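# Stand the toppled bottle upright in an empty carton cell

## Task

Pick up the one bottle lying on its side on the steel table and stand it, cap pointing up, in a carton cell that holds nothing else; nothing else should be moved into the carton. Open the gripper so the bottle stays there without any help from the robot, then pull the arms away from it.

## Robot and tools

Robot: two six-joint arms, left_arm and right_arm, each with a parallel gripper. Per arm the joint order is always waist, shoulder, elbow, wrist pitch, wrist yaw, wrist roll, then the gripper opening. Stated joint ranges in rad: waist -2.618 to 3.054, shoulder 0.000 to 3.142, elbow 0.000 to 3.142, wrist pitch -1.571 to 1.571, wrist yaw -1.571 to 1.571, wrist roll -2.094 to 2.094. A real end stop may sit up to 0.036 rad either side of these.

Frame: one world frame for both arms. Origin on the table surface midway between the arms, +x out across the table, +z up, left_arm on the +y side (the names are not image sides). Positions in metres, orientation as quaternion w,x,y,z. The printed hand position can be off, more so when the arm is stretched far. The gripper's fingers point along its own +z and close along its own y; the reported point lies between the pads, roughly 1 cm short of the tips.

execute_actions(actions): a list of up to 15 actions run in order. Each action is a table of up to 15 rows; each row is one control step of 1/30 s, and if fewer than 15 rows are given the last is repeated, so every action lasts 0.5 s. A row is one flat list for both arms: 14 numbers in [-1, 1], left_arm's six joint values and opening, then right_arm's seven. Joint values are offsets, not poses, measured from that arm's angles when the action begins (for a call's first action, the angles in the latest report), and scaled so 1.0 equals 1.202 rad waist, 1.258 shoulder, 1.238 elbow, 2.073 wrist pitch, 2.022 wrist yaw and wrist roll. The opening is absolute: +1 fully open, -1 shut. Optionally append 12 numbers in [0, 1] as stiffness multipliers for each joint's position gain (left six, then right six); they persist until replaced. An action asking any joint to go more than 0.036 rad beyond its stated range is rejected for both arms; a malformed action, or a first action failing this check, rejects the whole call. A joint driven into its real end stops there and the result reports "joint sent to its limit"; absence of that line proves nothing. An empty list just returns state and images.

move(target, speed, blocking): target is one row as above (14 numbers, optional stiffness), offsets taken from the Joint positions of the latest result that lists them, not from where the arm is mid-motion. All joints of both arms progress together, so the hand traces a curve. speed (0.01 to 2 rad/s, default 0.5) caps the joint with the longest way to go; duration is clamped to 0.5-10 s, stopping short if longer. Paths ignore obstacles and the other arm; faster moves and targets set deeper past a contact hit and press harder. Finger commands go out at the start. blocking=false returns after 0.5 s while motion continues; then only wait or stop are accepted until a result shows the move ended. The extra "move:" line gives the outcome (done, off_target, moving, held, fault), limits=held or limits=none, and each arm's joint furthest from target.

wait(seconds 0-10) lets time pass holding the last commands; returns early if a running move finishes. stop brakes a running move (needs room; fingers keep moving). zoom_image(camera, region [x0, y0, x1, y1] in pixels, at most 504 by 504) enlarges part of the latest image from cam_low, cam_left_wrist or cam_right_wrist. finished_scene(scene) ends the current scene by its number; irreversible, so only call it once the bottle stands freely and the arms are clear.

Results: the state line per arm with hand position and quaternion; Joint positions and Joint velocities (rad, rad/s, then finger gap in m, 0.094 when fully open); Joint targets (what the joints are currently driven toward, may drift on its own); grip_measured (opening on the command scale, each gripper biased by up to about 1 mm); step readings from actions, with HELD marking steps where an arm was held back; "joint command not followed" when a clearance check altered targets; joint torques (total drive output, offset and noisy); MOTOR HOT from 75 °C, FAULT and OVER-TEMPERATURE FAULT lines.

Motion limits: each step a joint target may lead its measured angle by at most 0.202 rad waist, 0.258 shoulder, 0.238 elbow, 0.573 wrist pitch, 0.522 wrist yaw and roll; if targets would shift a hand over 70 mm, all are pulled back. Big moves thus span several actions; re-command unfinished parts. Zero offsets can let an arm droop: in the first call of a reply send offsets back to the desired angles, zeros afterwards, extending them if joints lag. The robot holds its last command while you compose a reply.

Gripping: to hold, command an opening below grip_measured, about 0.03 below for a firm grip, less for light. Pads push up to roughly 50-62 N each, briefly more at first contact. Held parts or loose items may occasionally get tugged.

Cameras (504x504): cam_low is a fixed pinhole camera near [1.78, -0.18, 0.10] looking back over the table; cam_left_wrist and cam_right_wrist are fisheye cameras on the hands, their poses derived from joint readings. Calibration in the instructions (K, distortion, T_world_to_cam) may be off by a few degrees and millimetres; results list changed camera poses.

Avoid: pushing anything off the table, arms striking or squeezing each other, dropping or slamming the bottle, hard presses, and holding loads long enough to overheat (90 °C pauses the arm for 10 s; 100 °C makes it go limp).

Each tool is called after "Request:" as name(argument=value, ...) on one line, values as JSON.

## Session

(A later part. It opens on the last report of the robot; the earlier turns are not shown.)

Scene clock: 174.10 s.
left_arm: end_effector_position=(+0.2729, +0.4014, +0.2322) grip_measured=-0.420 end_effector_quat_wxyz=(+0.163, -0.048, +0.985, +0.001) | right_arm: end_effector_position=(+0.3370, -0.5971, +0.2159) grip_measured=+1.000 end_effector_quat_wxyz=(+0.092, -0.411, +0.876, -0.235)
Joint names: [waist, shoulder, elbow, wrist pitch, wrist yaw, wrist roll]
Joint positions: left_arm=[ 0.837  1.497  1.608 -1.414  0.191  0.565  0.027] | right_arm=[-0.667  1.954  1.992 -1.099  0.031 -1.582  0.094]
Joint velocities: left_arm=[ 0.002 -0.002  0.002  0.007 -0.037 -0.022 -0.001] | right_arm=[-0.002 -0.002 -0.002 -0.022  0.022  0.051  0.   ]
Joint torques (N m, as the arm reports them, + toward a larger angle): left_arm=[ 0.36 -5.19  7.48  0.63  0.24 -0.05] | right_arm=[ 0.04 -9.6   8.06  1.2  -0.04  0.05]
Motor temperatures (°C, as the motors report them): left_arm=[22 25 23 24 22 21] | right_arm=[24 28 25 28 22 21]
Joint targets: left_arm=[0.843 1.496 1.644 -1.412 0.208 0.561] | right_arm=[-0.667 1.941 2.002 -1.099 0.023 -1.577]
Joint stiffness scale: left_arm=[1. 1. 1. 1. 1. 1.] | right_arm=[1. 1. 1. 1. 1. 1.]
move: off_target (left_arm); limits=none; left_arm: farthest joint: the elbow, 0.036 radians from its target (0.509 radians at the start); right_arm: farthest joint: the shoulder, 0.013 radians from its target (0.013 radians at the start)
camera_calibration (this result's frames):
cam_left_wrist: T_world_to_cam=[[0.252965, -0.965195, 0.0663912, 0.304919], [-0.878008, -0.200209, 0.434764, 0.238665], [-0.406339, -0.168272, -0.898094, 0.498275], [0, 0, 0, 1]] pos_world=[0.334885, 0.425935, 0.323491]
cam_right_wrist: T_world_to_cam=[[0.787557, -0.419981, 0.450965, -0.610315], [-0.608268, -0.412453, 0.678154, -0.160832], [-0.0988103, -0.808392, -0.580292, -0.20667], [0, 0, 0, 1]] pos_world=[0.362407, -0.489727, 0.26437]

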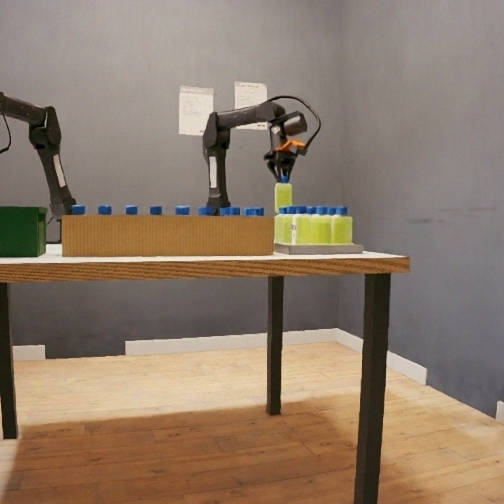

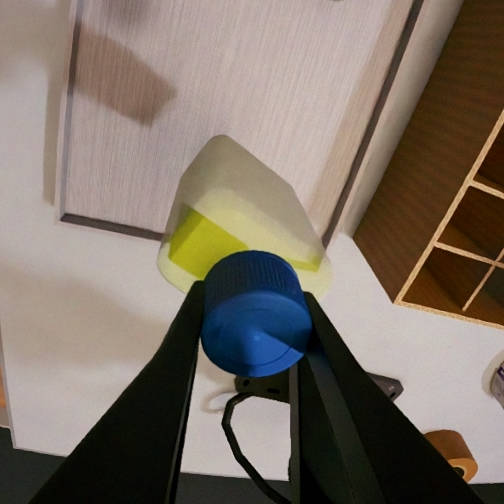

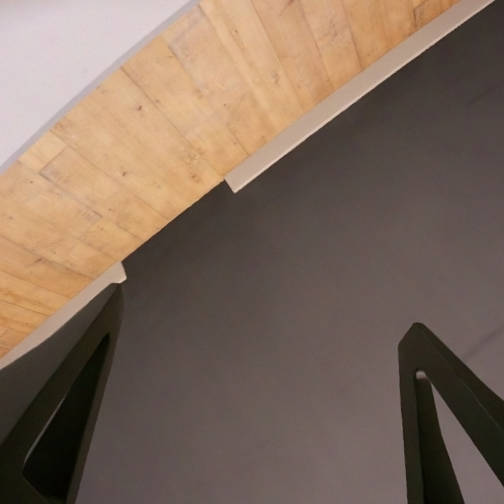

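Request:
execute_actions(actions=[])

Scene clock: 175.93 s.
left_arm: end_effector_position=(+0.2729, +0.4014, +0.2321) grip_measured=-0.420 end_effector_quat_wxyz=(+0.163, -0.048, +0.985, +0.001) | right_arm: end_effector_position=(+0.3370, -0.5971, +0.2159) grip_measured=+1.000 end_effector_quat_wxyz=(+0.092, -0.411, +0.876, -0.235)
Joint names: [waist, shoulder, elbow, wrist pitch, wrist yaw, wrist roll]
Joint positions: left_arm=[ 0.837  1.497  1.608 -1.414  0.191  0.565  0.027] | right_arm=[-0.667  1.954  1.992 -1.099  0.031 -1.582  0.094]
Joint velocities: left_arm=[-0.002 -0.002 -0.007  0.066  0.007 -0.051 -0.002] | right_arm=[ 0.012  0.002 -0.007 -0.081 -0.022  0.037  0.   ]
Joint torques (N m, as the arm reports them, + toward a larger angle): left_arm=[ 0.56 -5.11  7.47  0.64  0.21 -0.04] | right_arm=[-0.01 -9.58  8.03  1.21 -0.04  0.06]
Motor temperatures (°C, as the motors report them): left_arm=[22 25 23 24 22 21] | right_arm=[24 28 25 28 22 21]
Joint targets: left_arm=[0.843 1.496 1.644 -1.412 0.208 0.561] | right_arm=[-0.667 1.941 2.002 -1.099 0.023 -1.577]
Joint stiffness scale: left_arm=[1. 1. 1. 1. 1. 1.] | right_arm=[1. 1. 1. 1. 1. 1.]
camera_calibration (this result's frames):
cam_left_wrist: T_world_to_cam=[[0.252984, -0.965179, 0.0665507, 0.304834], [-0.877879, -0.200103, 0.435071, 0.238455], [-0.406604, -0.168489, -0.897933, 0.498337], [0, 0, 0, 1]] pos_world=[0.334842, 0.425899, 0.323442]
cam_right_wrist: T_world_to_cam=[[0.787557, -0.419981, 0.450965, -0.610315], [-0.608268, -0.412453, 0.678154, -0.160832], [-0.0988103, -0.808392, -0.580292, -0.20667], [0, 0, 0, 1]] pos_world=[0.362407, -0.489727, 0.26437]

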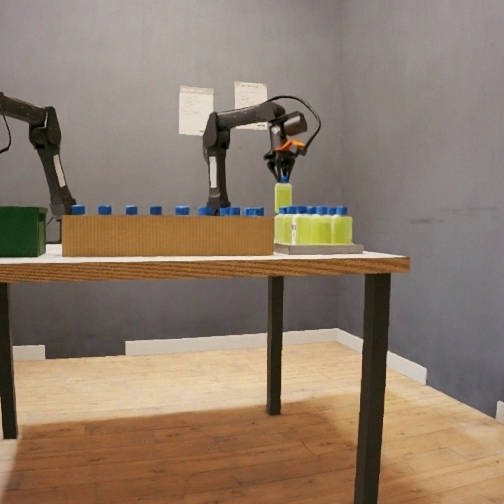

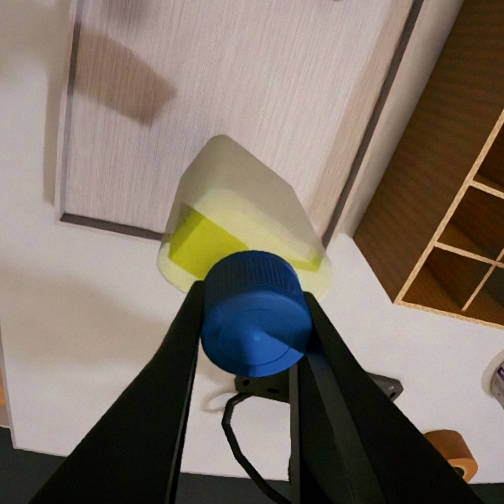

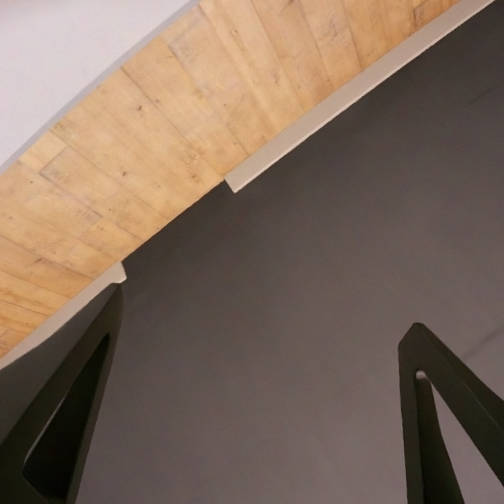

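Request:
move(target=[-0.455,-0.001,0.0743,0.0154,-0.0945,-0.284,-0.455,0,-0.0103,0.0081,0,-0.004,0.0025,1], speed=0.6, blocking=false)

Request:
wait(seconds=1.5)

Scene clock: 181.97 s.
left_arm: end_effector_position=(+0.2968, +0.3557, +0.2304) grip_measured=-0.420 end_effector_quat_wxyz=(+0.147, -0.034, +0.988, -0.001) | right_arm: end_effector_position=(+0.3370, -0.5971, +0.2159) grip_measured=+1.000 end_effector_quat_wxyz=(+0.092, -0.411, +0.876, -0.235)
Joint names: [waist, shoulder, elbow, wrist pitch, wrist yaw, wrist roll]
Joint positions: left_arm=[ 0.631  1.497  1.608 -1.415  0.129  0.396  0.027] | right_arm=[-0.667  1.954  1.992 -1.099  0.031 -1.582  0.094]
Joint velocities: left_arm=[-0.525 -0.012 -0.012  0.066 -0.198 -0.505 -0.001] | right_arm=[ 0.017 -0.002 -0.007 -0.022 -0.037 -0.022  0.   ]
Joint torques (N m, as the arm reports them, + toward a larger angle): left_arm=[-0.64 -5.04  7.94  0.79  0.11 -0.07] | right_arm=[ 0.03 -9.09  7.49  1.2   0.01  0.03]
Motor temperatures (°C, as the motors report them): left_arm=[22 24 23 24 22 21] | right_arm=[24 28 25 28 22 21]
Joint targets: left_arm=[0.592 1.497 1.649 -1.400 0.106 0.308] | right_arm=[-0.667 1.948 1.997 -1.099 0.027 -1.579]
Joint stiffness scale: left_arm=[1. 1. 1. 1. 1. 1.] | right_arm=[1. 1. 1. 1. 1. 1.]
move: running; limits=none; left_arm: farthest joint: the wrist roll, 0.405 radians from its target (0.575 radians at the start); right_arm: farthest joint: the shoulder, 0.013 radians from its target (0.013 radians at the start)
camera_calibration (this result's frames):
cam_left_wrist: T_world_to_cam=[[0.227669, -0.971841, 0.0607667, 0.266004], [-0.868965, -0.174616, 0.463044, 0.232953], [-0.439394, -0.158225, -0.88425, 0.501754], [0, 0, 0, 1]] pos_world=[0.362335, 0.37858, 0.319645]
cam_right_wrist: T_world_to_cam=[[0.787557, -0.419981, 0.450965, -0.610315], [-0.608268, -0.412453, 0.678154, -0.160832], [-0.0988103, -0.808392, -0.580292, -0.20667], [0, 0, 0, 1]] pos_world=[0.362407, -0.489727, 0.26437]

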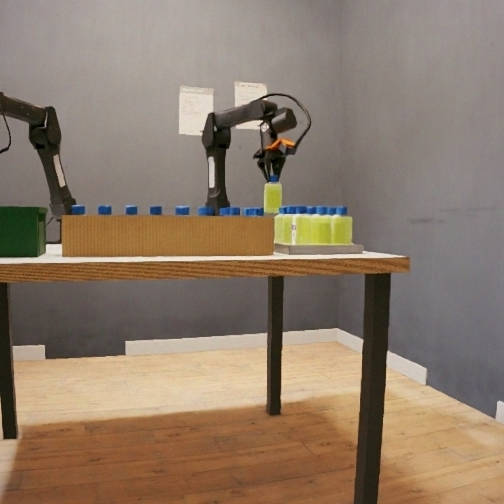

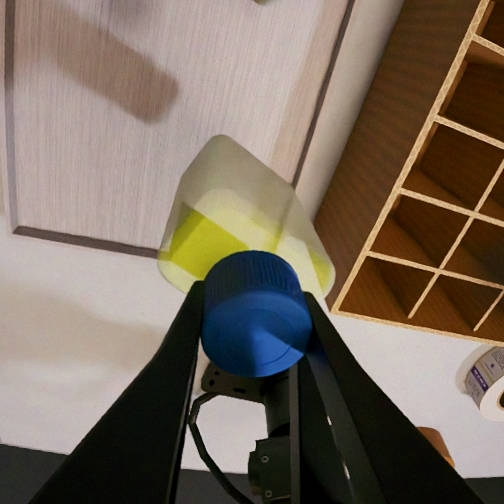

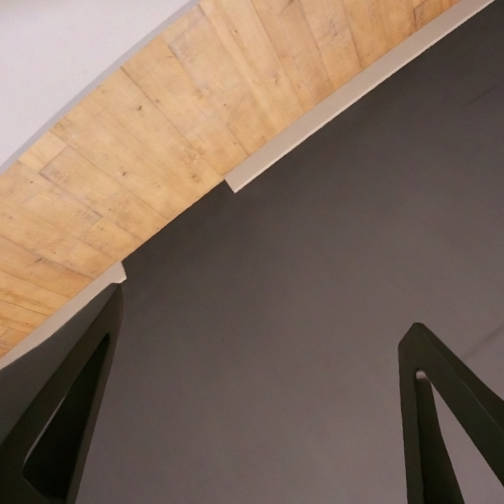

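Scene clock: 183.27 s.
left_arm: end_effector_position=(+0.3269, +0.2791, +0.2437) grip_measured=-0.420 end_effector_quat_wxyz=(+0.157, -0.070, +0.985, +0.008) | right_arm: end_effector_position=(+0.3370, -0.5971, +0.2159) grip_measured=+1.000 end_effector_quat_wxyz=(+0.092, -0.411, +0.876, -0.235)
Joint names: [waist, shoulder, elbow, wrist pitch, wrist yaw, wrist roll]
Joint positions: left_arm=[ 0.293  1.502  1.661 -1.413  0.008  0.001  0.027] | right_arm=[-0.667  1.954  1.992 -1.099  0.031 -1.582  0.094]
Joint velocities: left_arm=[-0.002 -0.002 -0.007  0.022 -0.022 -0.037  0.   ] | right_arm=[-0.022 -0.012 -0.002 -0.037  0.007 -0.007  0.   ]
Joint torques (N m, as the arm reports them, + toward a larger angle): left_arm=[-0.09 -5.68  7.7   1.01 -0.09 -0.1 ] | right_arm=[ 0.01 -9.54  8.    1.22 -0.04  0.06]
Motor temperatures (°C, as the motors report them): left_arm=[22 25 23 25 22 21] | right_arm=[24 28 25 28 22 21]
Joint targets: left_arm=[0.291 1.496 1.700 -1.382 0.000 -0.009] | right_arm=[-0.667 1.941 2.002 -1.099 0.023 -1.576]
Joint stiffness scale: left_arm=[1. 1. 1. 1. 1. 1.] | right_arm=[1. 1. 1. 1. 1. 1.]
earlier move: off_target (left_arm); limits=none; left_arm: farthest joint: the elbow, 0.039 radians from its target (0.092 radians at the start); right_arm: farthest joint: the shoulder, 0.013 radians from its target (0.013 radians at the start)
wait: 1.30 of 1.5 s (the move ended)
camera_calibration (this result's frames):
cam_left_wrist: T_world_to_cam=[[0.297222, -0.952999, 0.0587522, 0.156357], [-0.862617, -0.241635, 0.444414, 0.260714], [-0.40933, -0.18277, -0.893893, 0.514027], [0, 0, 0, 1]] pos_world=[0.38883, 0.305955, 0.334433]
cam_right_wrist: T_world_to_cam=[[0.787557, -0.419981, 0.450965, -0.610315], [-0.608268, -0.412453, 0.678154, -0.160832], [-0.0988103, -0.808392, -0.580292, -0.20667], [0, 0, 0, 1]] pos_world=[0.362407, -0.489727, 0.26437]

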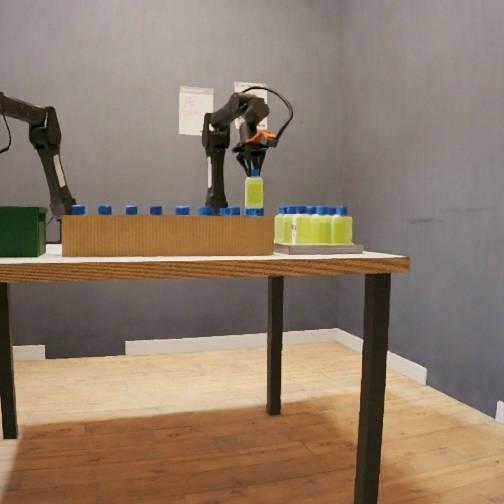

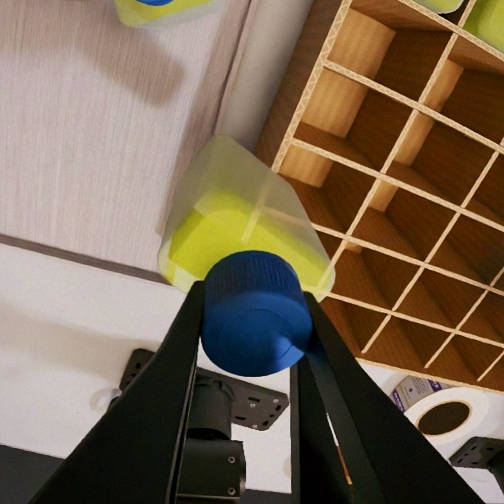

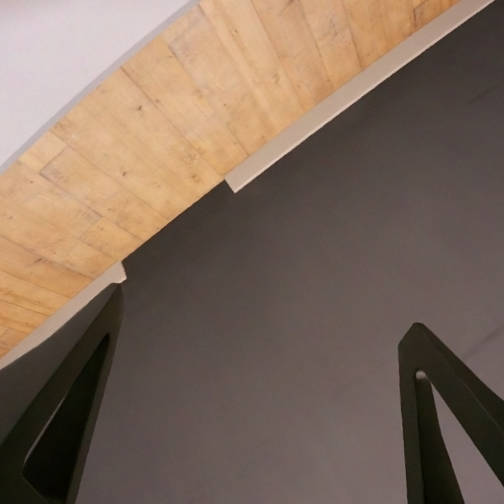

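Request:
zoom_image(camera="cam_left_wrist", region=[240, 0, 504, 400])

Region (240, 0, 504, 400) of cam_left_wrist's 504x504 image, scaled by 1.260, with more detail than that image has; it fills the left 333 columns of this view, and the rest is white.

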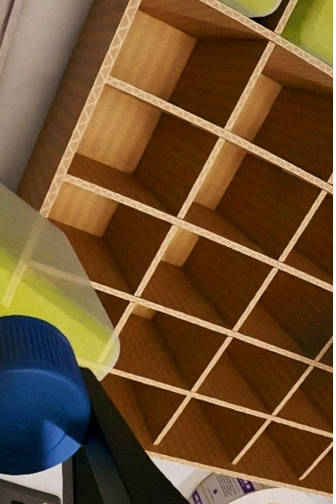

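Request:
zoom_image(camera="cam_left_wrist", region=[364, 80, 504, 220])

Region (364, 80, 504, 220) of cam_left_wrist's 504x504 image, scaled by 3.600, with more detail than that image has.

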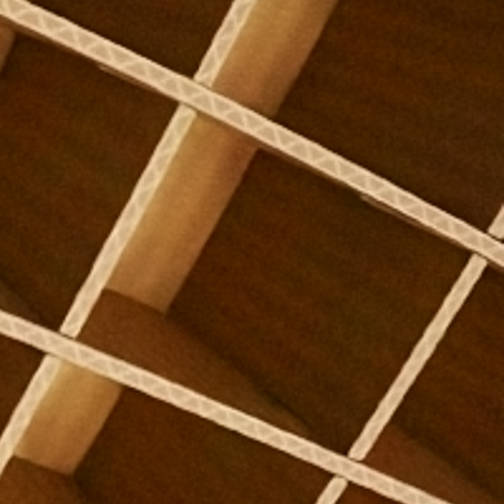

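Request:
zoom_image(camera="cam_left_wrist", region=[140, 110, 360, 330])

Region (140, 110, 360, 330) of cam_left_wrist's 504x504 image, scaled by 2.291, with more detail than that image has.

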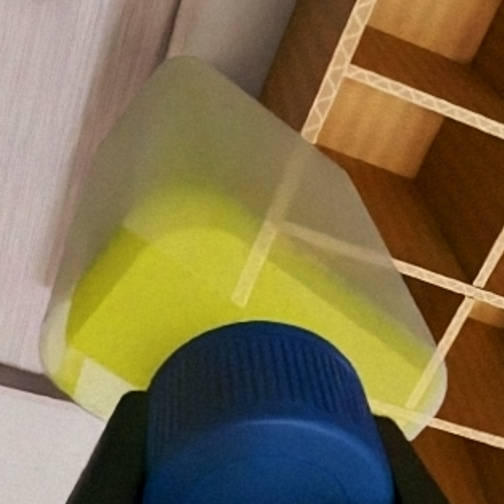

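Request:
move(target=[-0.3848,0.1714,0.2027,-0.0154,-0.1147,-0.3138,-0.455,0,-0.0103,0.0081,0,-0.004,0.0025,1], speed=0.55)

Scene clock: 191.57 s.
left_arm: end_effector_position=(+0.3719, +0.1570, +0.2381) grip_measured=-0.420 end_effector_quat_wxyz=(+0.164, -0.163, +0.972, +0.028) | right_arm: end_effector_position=(+0.3370, -0.5971, +0.2159) grip_measured=+1.000 end_effector_quat_wxyz=(+0.092, -0.411, +0.876, -0.235)
Joint names: [waist, shoulder, elbow, wrist pitch, wrist yaw, wrist roll]
Joint positions: left_arm=[-0.17   1.726  1.871 -1.446 -0.202 -0.624  0.027] | right_arm=[-0.667  1.954  1.992 -1.099  0.031 -1.582  0.094]
Joint velocities: left_arm=[ 0.002  0.007 -0.007  0.007 -0.007 -0.022  0.   ] | right_arm=[-0.012 -0.002 -0.012  0.037 -0.007  0.007  0.   ]
Joint torques (N m, as the arm reports them, + toward a larger angle): left_arm=[-0.07 -7.88  7.92  0.63 -0.33 -0.12] | right_arm=[ 0.04 -9.6   8.03  1.21 -0.04  0.06]
Motor temperatures (°C, as the motors report them): left_arm=[22 25 23 25 22 21] | right_arm=[24 28 26 28 22 21]
Joint targets: left_arm=[-0.170 1.717 1.912 -1.446 -0.224 -0.633] | right_arm=[-0.667 1.941 2.002 -1.099 0.023 -1.576]
Joint stiffness scale: left_arm=[1. 1. 1. 1. 1. 1.] | right_arm=[1. 1. 1. 1. 1. 1.]
move: off_target (left_arm); limits=none; left_arm: farthest joint: the elbow, 0.041 radians from its target (0.251 radians at the start); right_arm: farthest joint: the shoulder, 0.013 radians from its target (0.013 radians at the start)
camera_calibration (this result's frames):
cam_left_wrist: T_world_to_cam=[[0.472908, -0.879469, 0.0537725, -0.0487334], [-0.807386, -0.408094, 0.42613, 0.282494], [-0.352824, -0.244936, -0.903062, 0.49597], [0, 0, 0, 1]] pos_world=[0.426119, 0.193905, 0.330133]
cam_right_wrist: T_world_to_cam=[[0.787575, -0.420013, 0.450904, -0.610314], [-0.6082, -0.412166, 0.678389, -0.160784], [-0.0990846, -0.808522, -0.580064, -0.20675], [0, 0, 0, 1]] pos_world=[0.362393, -0.489771, 0.264339]

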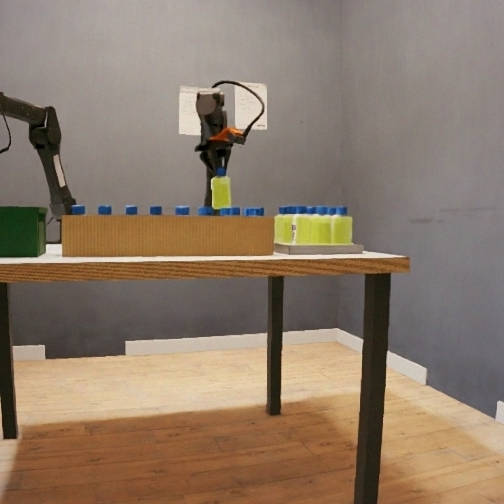

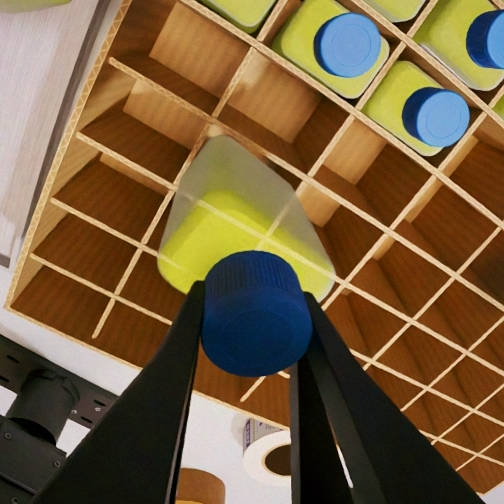

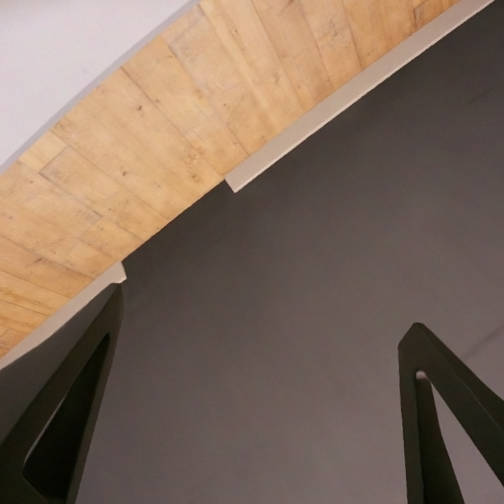

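Request:
zoom_image(camera="cam_left_wrist", region=[130, 80, 390, 340])

Request:
zoom_image(camera="cam_low", region=[170, 130, 280, 240])

Region (130, 80, 390, 340) of cam_left_wrist's 504x504 image, scaled by 1.938, with more detail than that image has.

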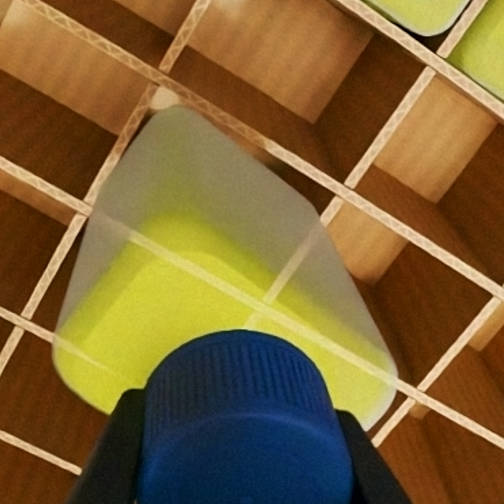

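Region (170, 130, 280, 240) of cam_low's 504x504 image, scaled by 4.582, with more detail than that image has.

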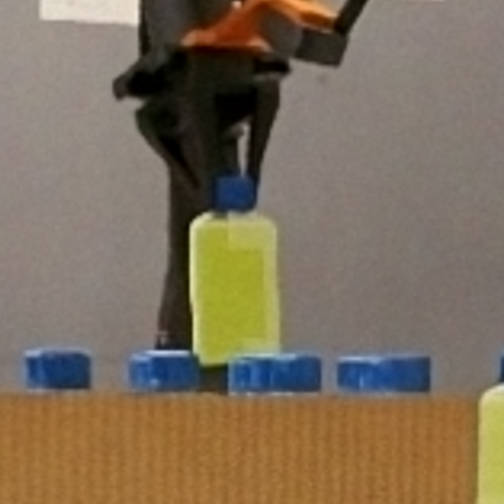

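Request:
zoom_image(camera="cam_low", region=[200, 165, 300, 265])

Region (200, 165, 300, 265) of cam_low's 504x504 image, scaled by 5.040, with more detail than that image has.

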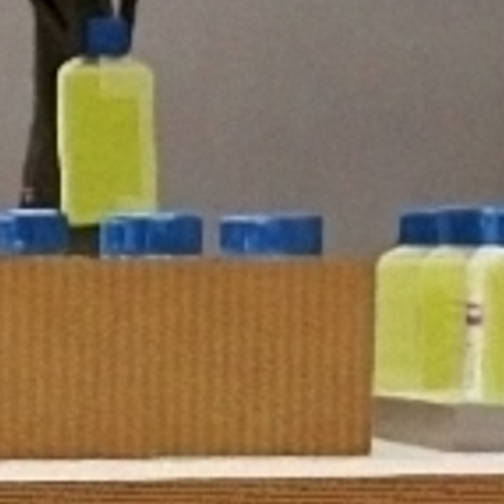

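Request:
zoom_image(camera="cam_left_wrist", region=[140, 125, 300, 285])

Request:
zoom_image(camera="cam_left_wrist", region=[220, 130, 380, 290])

Region (140, 125, 300, 285) of cam_left_wrist's 504x504 image, scaled by 3.150, with more detail than that image has.

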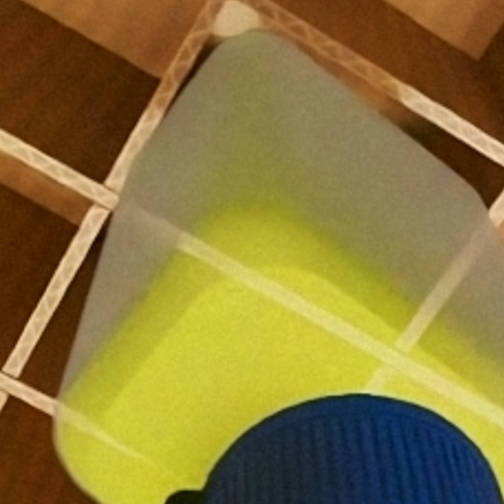

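Region (220, 130, 380, 290) of cam_left_wrist's 504x504 image, scaled by 3.150, with more detail than that image has.

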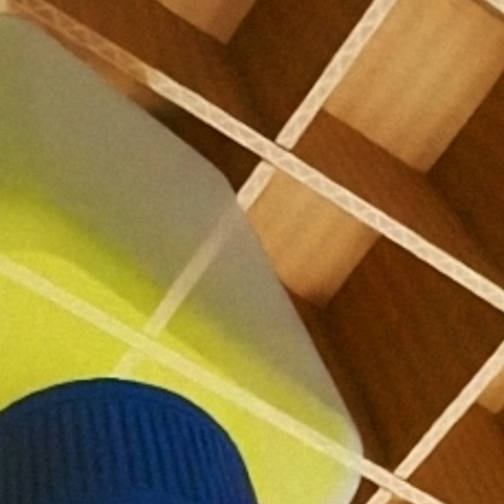

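Request:
zoom_image(camera="cam_left_wrist", region=[160, 90, 330, 260])

Region (160, 90, 330, 260) of cam_left_wrist's 504x504 image, scaled by 2.965, with more detail than that image has.

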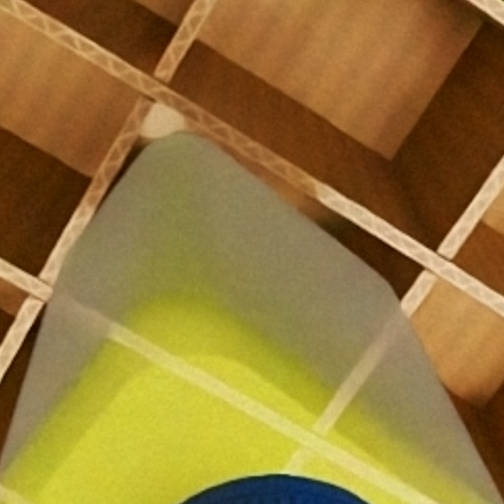

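Request:
move(target=[0,-0.0429,-0.0731,0.0405,-0.0109,-0.0757,-0.455,0,-0.0103,0.0081,0,-0.004,0.0025,1], speed=0.2)

Scene clock: 211.37 s.
left_arm: end_effector_position=(+0.3698, +0.1575, +0.2218) grip_measured=-0.420 end_effector_quat_wxyz=(+0.161, -0.232, +0.959, +0.019) | right_arm: end_effector_position=(+0.3370, -0.5971, +0.2159) grip_measured=+1.000 end_effector_quat_wxyz=(+0.092, -0.411, +0.876, -0.235)
Joint names: [waist, shoulder, elbow, wrist pitch, wrist yaw, wrist roll]
Joint positions: left_arm=[-0.17   1.706  1.782 -1.389 -0.201 -0.767  0.027] | right_arm=[-0.667  1.954  1.992 -1.099  0.031 -1.582  0.094]
Joint velocities: left_arm=[-0.022  0.002 -0.012  0.007 -0.095 -0.095  0.   ] | right_arm=[-0.007  0.007 -0.002 -0.066  0.022 -0.007  0.   ]
Joint torques (N m, as the arm reports them, + toward a larger angle): left_arm=[ 0.09 -9.91  5.15  0.86 -0.36 -0.12] | right_arm=[ 0.02 -9.56  7.99  1.21 -0.04  0.06]
Motor temperatures (°C, as the motors report them): left_arm=[22 25 23 25 22 21] | right_arm=[24 28 26 28 22 21]
Joint targets: left_arm=[-0.170 1.673 1.781 -1.361 -0.223 -0.777] | right_arm=[-0.667 1.941 2.002 -1.099 0.023 -1.576]
Joint stiffness scale: left_arm=[1. 1. 1. 1. 1. 1.] | right_arm=[1. 1. 1. 1. 1. 1.]
move: off_target (left_arm); limits=none; left_arm: farthest joint: the shoulder, 0.034 radians from its target (0.054 radians at the start); right_arm: farthest joint: the shoulder, 0.013 radians from its target (0.013 radians at the start)
camera_calibration (this result's frames):
cam_left_wrist: T_world_to_cam=[[0.586795, -0.804642, 0.0906775, -0.108464], [-0.74792, -0.495676, 0.4415, 0.276273], [-0.310303, -0.326889, -0.892668, 0.475512], [0, 0, 0, 1]] pos_world=[0.417829, 0.205107, 0.312335]
cam_right_wrist: T_world_to_cam=[[0.787575, -0.420013, 0.450904, -0.610314], [-0.6082, -0.412166, 0.678389, -0.160784], [-0.0990846, -0.808522, -0.580064, -0.20675], [0, 0, 0, 1]] pos_world=[0.362393, -0.489771, 0.264339]

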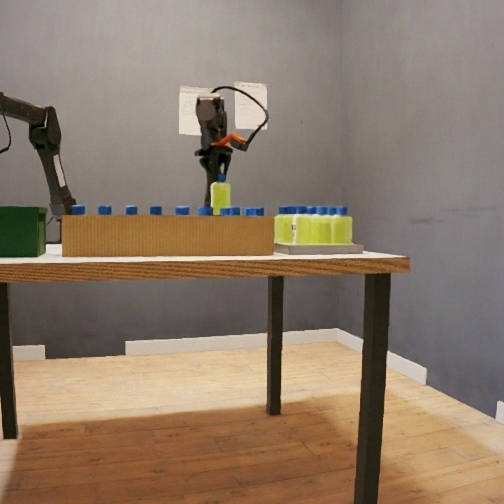

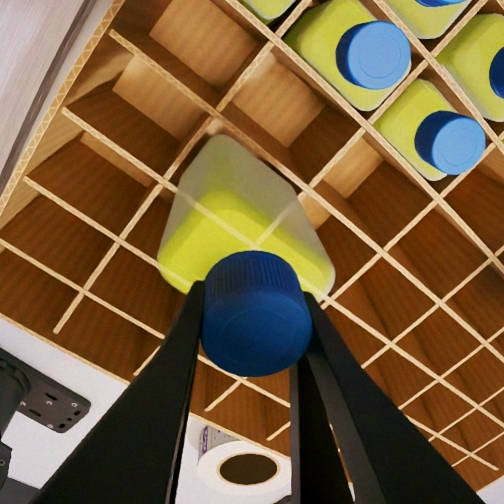

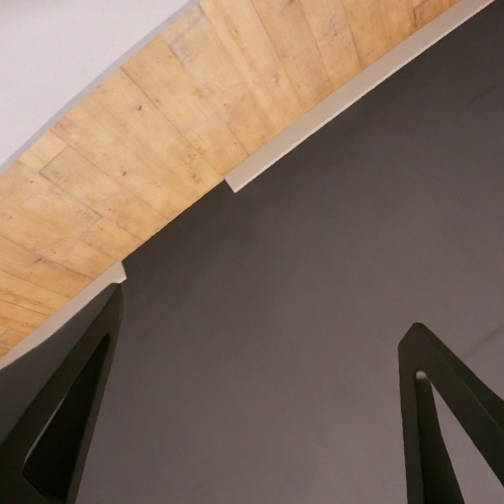

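Request:
zoom_image(camera="cam_left_wrist", region=[150, 100, 350, 300])

Request:
zoom_image(camera="cam_low", region=[180, 150, 260, 230])

Region (150, 100, 350, 300) of cam_left_wrist's 504x504 image, scaled by 2.520, with more detail than that image has.

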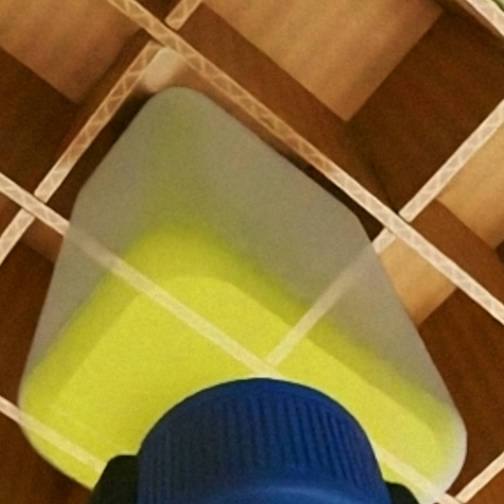

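Region (180, 150, 260, 230) of cam_low's 504x504 image, scaled by 6.300, with more detail than that image has.

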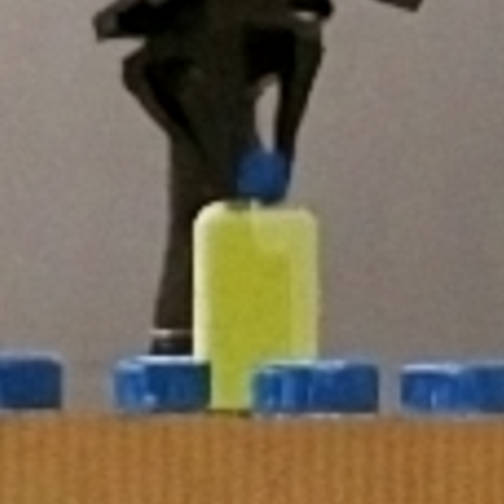

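Request:
execute_actions(actions=[[[0.001,-0.028,-0.0008,0.0135,-0.0109,-0.005,-0.455,0,-0.0103,0.0081,0,-0.004,0.0025,1],[0.002,-0.031,-0.0008,0.0135,-0.0109,-0.005,-0.455,0,-0.0103,0.0081,0,-0.004,0.0025,1],[0.003,-0.034,-0.0008,0.0135,-0.0109,-0.005,-0.455,0,-0.0103,0.0081,0,-0.004,0.0025,1],[0.004,-0.037,-0.0008,0.0135,-0.0109,-0.005,-0.455,0,-0.0103,0.0081,0,-0.004,0.0025,1],[0.005,-0.040,-0.0008,0.0135,-0.0109,-0.005,-0.455,0,-0.0103,0.0081,0,-0.004,0.0025,1],[0.006,-0.043,-0.0008,0.0135,-0.0109,-0.005,-0.455,0,-0.0103,0.0081,0,-0.004,0.0025,1],[0.0067,-0.046,-0.0008,0.0135,-0.0109,-0.005,-0.455,0,-0.0103,0.0081,0,-0.004,0.0025,1],[0.0067,-0.049,-0.0008,0.0135,-0.0109,-0.005,-0.455,0,-0.0103,0.0081,0,-0.004,0.0025,1],[0.0067,-0.051,-0.0008,0.0135,-0.0109,-0.005,-0.455,0,-0.0103,0.0081,0,-0.004,0.0025,1],[0.0067,-0.0525,-0.0008,0.0135,-0.0109,-0.005,-0.455,0,-0.0103,0.0081,0,-0.004,0.0025,1]]])

Request:
wait(seconds=0.3)

Scene clock: 218.27 s.
left_arm: end_effector_position=(+0.3661, +0.1588, +0.2346) grip_measured=-0.420 end_effector_quat_wxyz=(+0.177, -0.234, +0.956, +0.009) | right_arm: end_effector_position=(+0.3370, -0.5971, +0.2159) grip_measured=+1.000 end_effector_quat_wxyz=(+0.092, -0.411, +0.876, -0.235)
Joint names: [waist, shoulder, elbow, wrist pitch, wrist yaw, wrist roll]
Joint positions: left_arm=[-0.17   1.668  1.782 -1.388 -0.201 -0.768  0.027] | right_arm=[-0.667  1.954  1.992 -1.099  0.031 -1.582  0.094]
Joint velocities: left_arm=[ 0.002 -0.012 -0.017  0.037 -0.095  0.007  0.   ] | right_arm=[ 0.002 -0.007  0.007 -0.11  -0.007 -0.007  0.   ]
Joint torques (N m, as the arm reports them, + toward a larger angle): left_arm=[ 0.66 -9.25  5.17  0.92 -0.36 -0.07] | right_arm=[ 0.02 -9.55  8.02  1.21 -0.04  0.07]
Motor temperatures (°C, as the motors report them): left_arm=[22 26 23 25 22 21] | right_arm=[24 28 26 28 22 21]
Joint targets: left_arm=[-0.162 1.640 1.781 -1.361 -0.223 -0.777] | right_arm=[-0.667 1.941 2.002 -1.099 0.023 -1.576]
Joint stiffness scale: left_arm=[1. 1. 1. 1. 1. 1.] | right_arm=[1. 1. 1. 1. 1. 1.]
Step readings (joint positions):
0: left_arm=[-0.170 1.706 1.782 -1.388 -0.201 -0.768] | right_arm=[-0.667 1.954 1.992 -1.099 0.031 -1.582]
1: left_arm=[-0.170 1.706 1.782 -1.388 -0.201 -0.768] | right_arm=[-0.667 1.954 1.992 -1.099 0.031 -1.582]
2: left_arm=[-0.170 1.706 1.782 -1.388 -0.201 -0.768] | right_arm=[-0.667 1.954 1.992 -1.099 0.031 -1.582]
4: left_arm=[-0.170 1.704 1.782 -1.388 -0.201 -0.768] | right_arm=[-0.667 1.954 1.992 -1.099 0.031 -1.582]
8: left_arm=[-0.170 1.689 1.782 -1.388 -0.201 -0.768] | right_arm=[-0.667 1.954 1.992 -1.099 0.031 -1.582]
15: Joint positions above
camera_calibration (this result's frames):
cam_left_wrist: T_world_to_cam=[[0.583786, -0.80265, 0.122253, -0.113076], [-0.763346, -0.491317, 0.419418, 0.278673], [-0.276581, -0.338172, -0.899524, 0.477247], [0, 0, 0, 1]] pos_world=[0.410734, 0.207547, 0.326238]
cam_right_wrist: T_world_to_cam=[[0.787575, -0.420013, 0.450904, -0.610314], [-0.6082, -0.412166, 0.678389, -0.160784], [-0.0990846, -0.808522, -0.580064, -0.20675], [0, 0, 0, 1]] pos_world=[0.362393, -0.489771, 0.264339]

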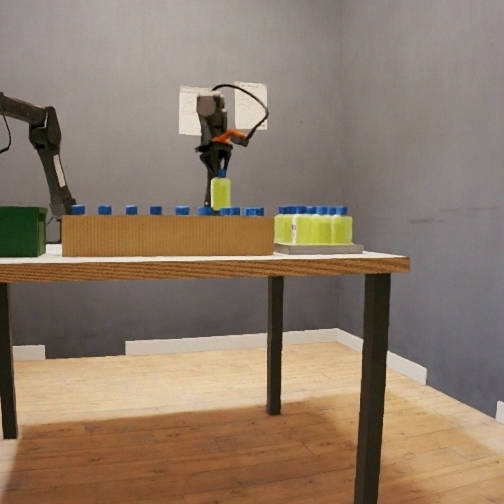

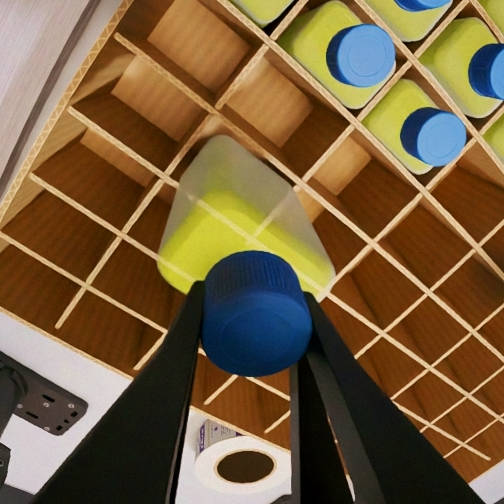

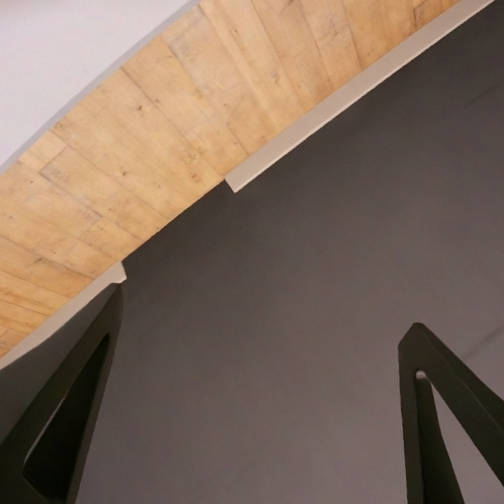

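Scene clock: 218.57 s.
left_arm: end_effector_position=(+0.3661, +0.1588, +0.2346) grip_measured=-0.420 end_effector_quat_wxyz=(+0.177, -0.234, +0.956, +0.009) | right_arm: end_effector_position=(+0.3370, -0.5971, +0.2159) grip_measured=+1.000 end_effector_quat_wxyz=(+0.092, -0.411, +0.876, -0.235)
Joint names: [waist, shoulder, elbow, wrist pitch, wrist yaw, wrist roll]
Joint positions: left_arm=[-0.17   1.668  1.782 -1.388 -0.201 -0.769  0.027] | right_arm=[-0.667  1.954  1.992 -1.099  0.031 -1.582  0.094]
Joint velocities: left_arm=[-0.002 -0.002 -0.002 -0.007  0.007  0.007  0.001] | right_arm=[ 0.012 -0.022 -0.002  0.037  0.051 -0.066  0.   ]
Joint torques (N m, as the arm reports them, + toward a larger angle): left_arm=[ 0.66 -9.24  5.25  0.95 -0.32 -0.08] | right_arm=[ 0.03 -9.6   7.99  1.21 -0.03  0.06]
Motor temperatures (°C, as the motors report them): left_arm=[22 26 23 25 22 21] | right_arm=[24 28 26 28 22 21]
Joint targets: left_arm=[-0.162 1.640 1.781 -1.361 -0.223 -0.777] | right_arm=[-0.667 1.941 2.002 -1.099 0.023 -1.576]
Joint stiffness scale: left_arm=[1. 1. 1. 1. 1. 1.] | right_arm=[1. 1. 1. 1. 1. 1.]
wait: 0.30 s; at rest by 0.17 s
camera_calibration (this result's frames):
cam_left_wrist: T_world_to_cam=[[0.584069, -0.802426, 0.122378, -0.113245], [-0.763186, -0.491536, 0.419452, 0.278641], [-0.276426, -0.338386, -0.899491, 0.477216], [0, 0, 0, 1]] pos_world=[0.410713, 0.207575, 0.326234]
cam_right_wrist: T_world_to_cam=[[0.787575, -0.420013, 0.450904, -0.610314], [-0.6082, -0.412166, 0.678389, -0.160784], [-0.0990846, -0.808522, -0.580064, -0.20675], [0, 0, 0, 1]] pos_world=[0.362393, -0.489771, 0.264339]

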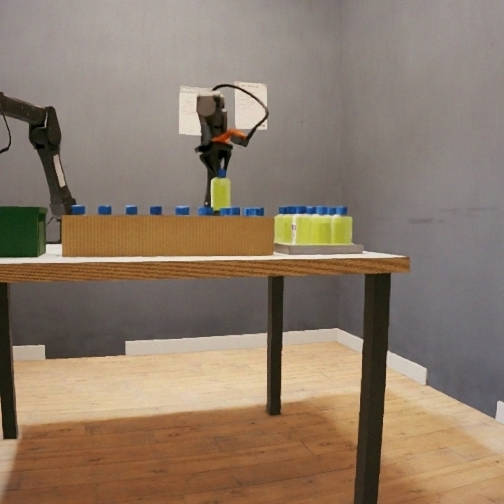

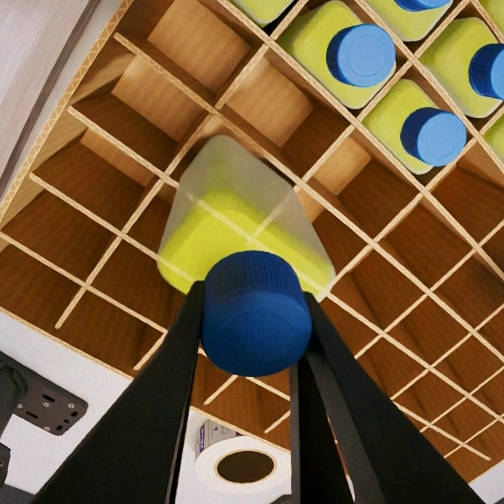

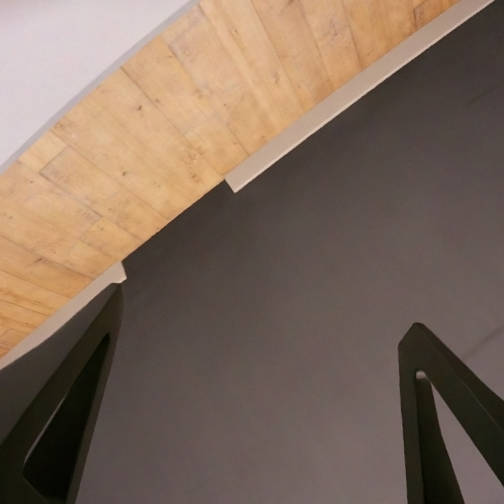

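Request:
zoom_image(camera="cam_left_wrist", region=[150, 80, 370, 300])

Request:
zoom_image(camera="cam_low", region=[180, 150, 260, 230])

Region (150, 80, 370, 300) of cam_left_wrist's 504x504 image, scaled by 2.291, with more detail than that image has.

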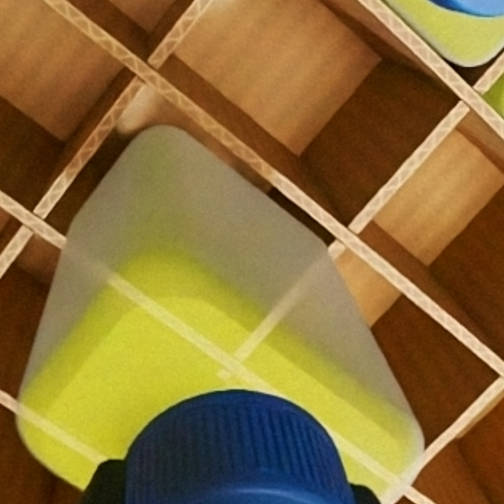

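Region (180, 150, 260, 230) of cam_low's 504x504 image, scaled by 6.300, with more detail than that image has.

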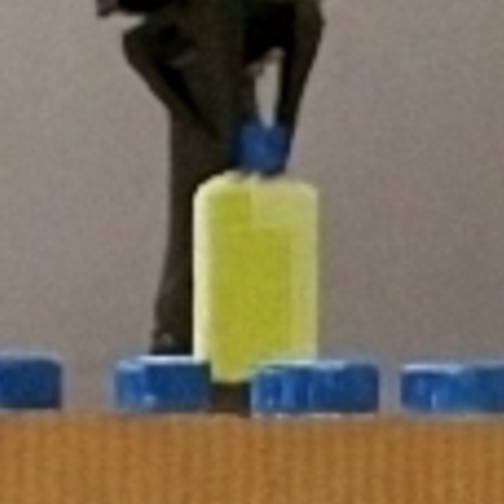

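Request:
execute_actions(actions=[[[0.0069,-0.0234,-0.0044,0.0145,-0.0109,-0.0045,-0.455,0,-0.0103,0.0081,0,-0.004,0.0025,1],[0.0073,-0.0251,-0.0101,0.017,-0.0109,-0.0045,-0.455,0,-0.0103,0.0081,0,-0.004,0.0025,1],[0.0078,-0.0275,-0.0179,0.0203,-0.0109,-0.0045,-0.455,0,-0.0103,0.0081,0,-0.004,0.0025,1],[0.0084,-0.0303,-0.0272,0.0242,-0.0109,-0.0045,-0.455,0,-0.0103,0.0081,0,-0.004,0.0025,1],[0.009,-0.0332,-0.0365,0.0282,-0.0109,-0.0045,-0.455,0,-0.0103,0.0081,0,-0.004,0.0025,1],[0.0095,-0.036,-0.0457,0.0322,-0.0109,-0.0045,-0.455,0,-0.0103,0.0081,0,-0.004,0.0025,1],[0.0101,-0.0388,-0.055,0.0361,-0.0109,-0.0045,-0.455,0,-0.0103,0.0081,0,-0.004,0.0025,1],[0.0106,-0.0412,-0.0628,0.0394,-0.0109,-0.0045,-0.455,0,-0.0103,0.0081,0,-0.004,0.0025,1],[0.011,-0.0429,-0.0685,0.0419,-0.0109,-0.0045,-0.455,0,-0.0103,0.0081,0,-0.004,0.0025,1],[0.0112,-0.044,-0.0721,0.0434,-0.0109,-0.0045,-0.455,0,-0.0103,0.0081,0,-0.004,0.0025,1]]])

Scene clock: 223.83 s.
left_arm: end_effector_position=(+0.3624, +0.1622, +0.2154) grip_measured=-0.420 end_effector_quat_wxyz=(+0.167, -0.236, +0.957, +0.016) | right_arm: end_effector_position=(+0.3370, -0.5971, +0.2159) grip_measured=+1.000 end_effector_quat_wxyz=(+0.092, -0.411, +0.876, -0.235)
Joint names: [waist, shoulder, elbow, wrist pitch, wrist yaw, wrist roll]
Joint positions: left_arm=[-0.164  1.651  1.689 -1.337 -0.202 -0.769  0.027] | right_arm=[-0.667  1.954  1.992 -1.099  0.031 -1.582  0.094]
Joint velocities: left_arm=[-0.002  0.002  0.002  0.081  0.066 -0.066  0.   ] | right_arm=[ 0.002 -0.012 -0.007  0.051 -0.037  0.022  0.   ]
Joint torques (N m, as the arm reports them, + toward a larger angle): left_arm=[ 0.71 -9.86  5.55  0.93 -0.36 -0.07] | right_arm=[ 0.   -9.59  8.01  1.21 -0.04  0.07]
Motor temperatures (°C, as the motors report them): left_arm=[22 26 23 25 22 21] | right_arm=[24 28 26 28 22 21]
Joint targets: left_arm=[-0.156 1.613 1.693 -1.297 -0.223 -0.777] | right_arm=[-0.667 1.941 2.002 -1.099 0.023 -1.576]
Joint stiffness scale: left_arm=[1. 1. 1. 1. 1. 1.] | right_arm=[1. 1. 1. 1. 1. 1.]
Step readings (joint positions):
0: left_arm=[-0.170 1.668 1.782 -1.388 -0.201 -0.769] | right_arm=[-0.667 1.954 1.992 -1.099 0.031 -1.582]
1: left_arm=[-0.170 1.668 1.782 -1.388 -0.201 -0.769] | right_arm=[-0.667 1.954 1.992 -1.099 0.031 -1.582]
2: left_arm=[-0.170 1.668 1.780 -1.386 -0.201 -0.769] | right_arm=[-0.667 1.954 1.992 -1.099 0.031 -1.582]
4: left_arm=[-0.170 1.665 1.768 -1.378 -0.201 -0.769] | right_arm=[-0.667 1.954 1.992 -1.099 0.031 -1.582]
8: left_arm=[-0.169 1.655 1.723 -1.357 -0.202 -0.769] | right_arm=[-0.667 1.954 1.992 -1.099 0.031 -1.582]
15: Joint positions above
camera_calibration (this result's frames):
cam_left_wrist: T_world_to_cam=[[0.591368, -0.799855, 0.102548, -0.104732], [-0.750609, -0.499505, 0.432529, 0.27945], [-0.294737, -0.332758, -0.895769, 0.465072], [0, 0, 0, 1]] pos_world=[0.408767, 0.210572, 0.306467]
cam_right_wrist: T_world_to_cam=[[0.787575, -0.420013, 0.450904, -0.610314], [-0.6082, -0.412166, 0.678389, -0.160784], [-0.0990846, -0.808522, -0.580064, -0.20675], [0, 0, 0, 1]] pos_world=[0.362393, -0.489771, 0.264339]

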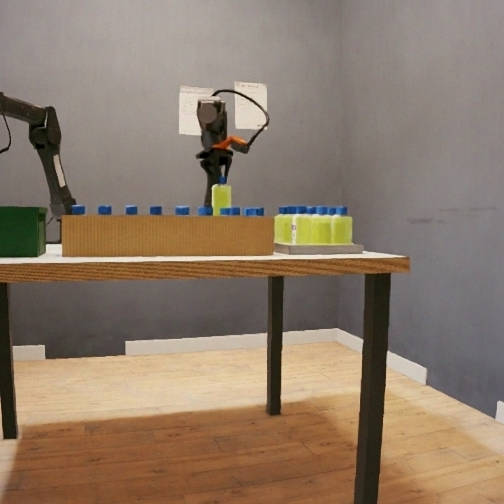

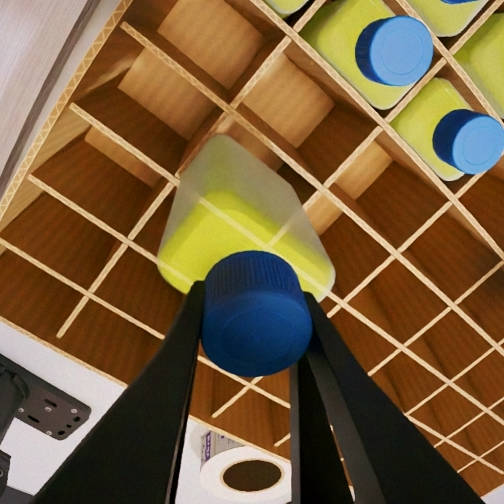

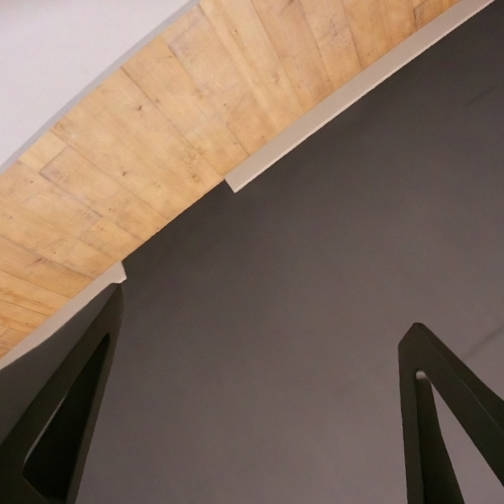

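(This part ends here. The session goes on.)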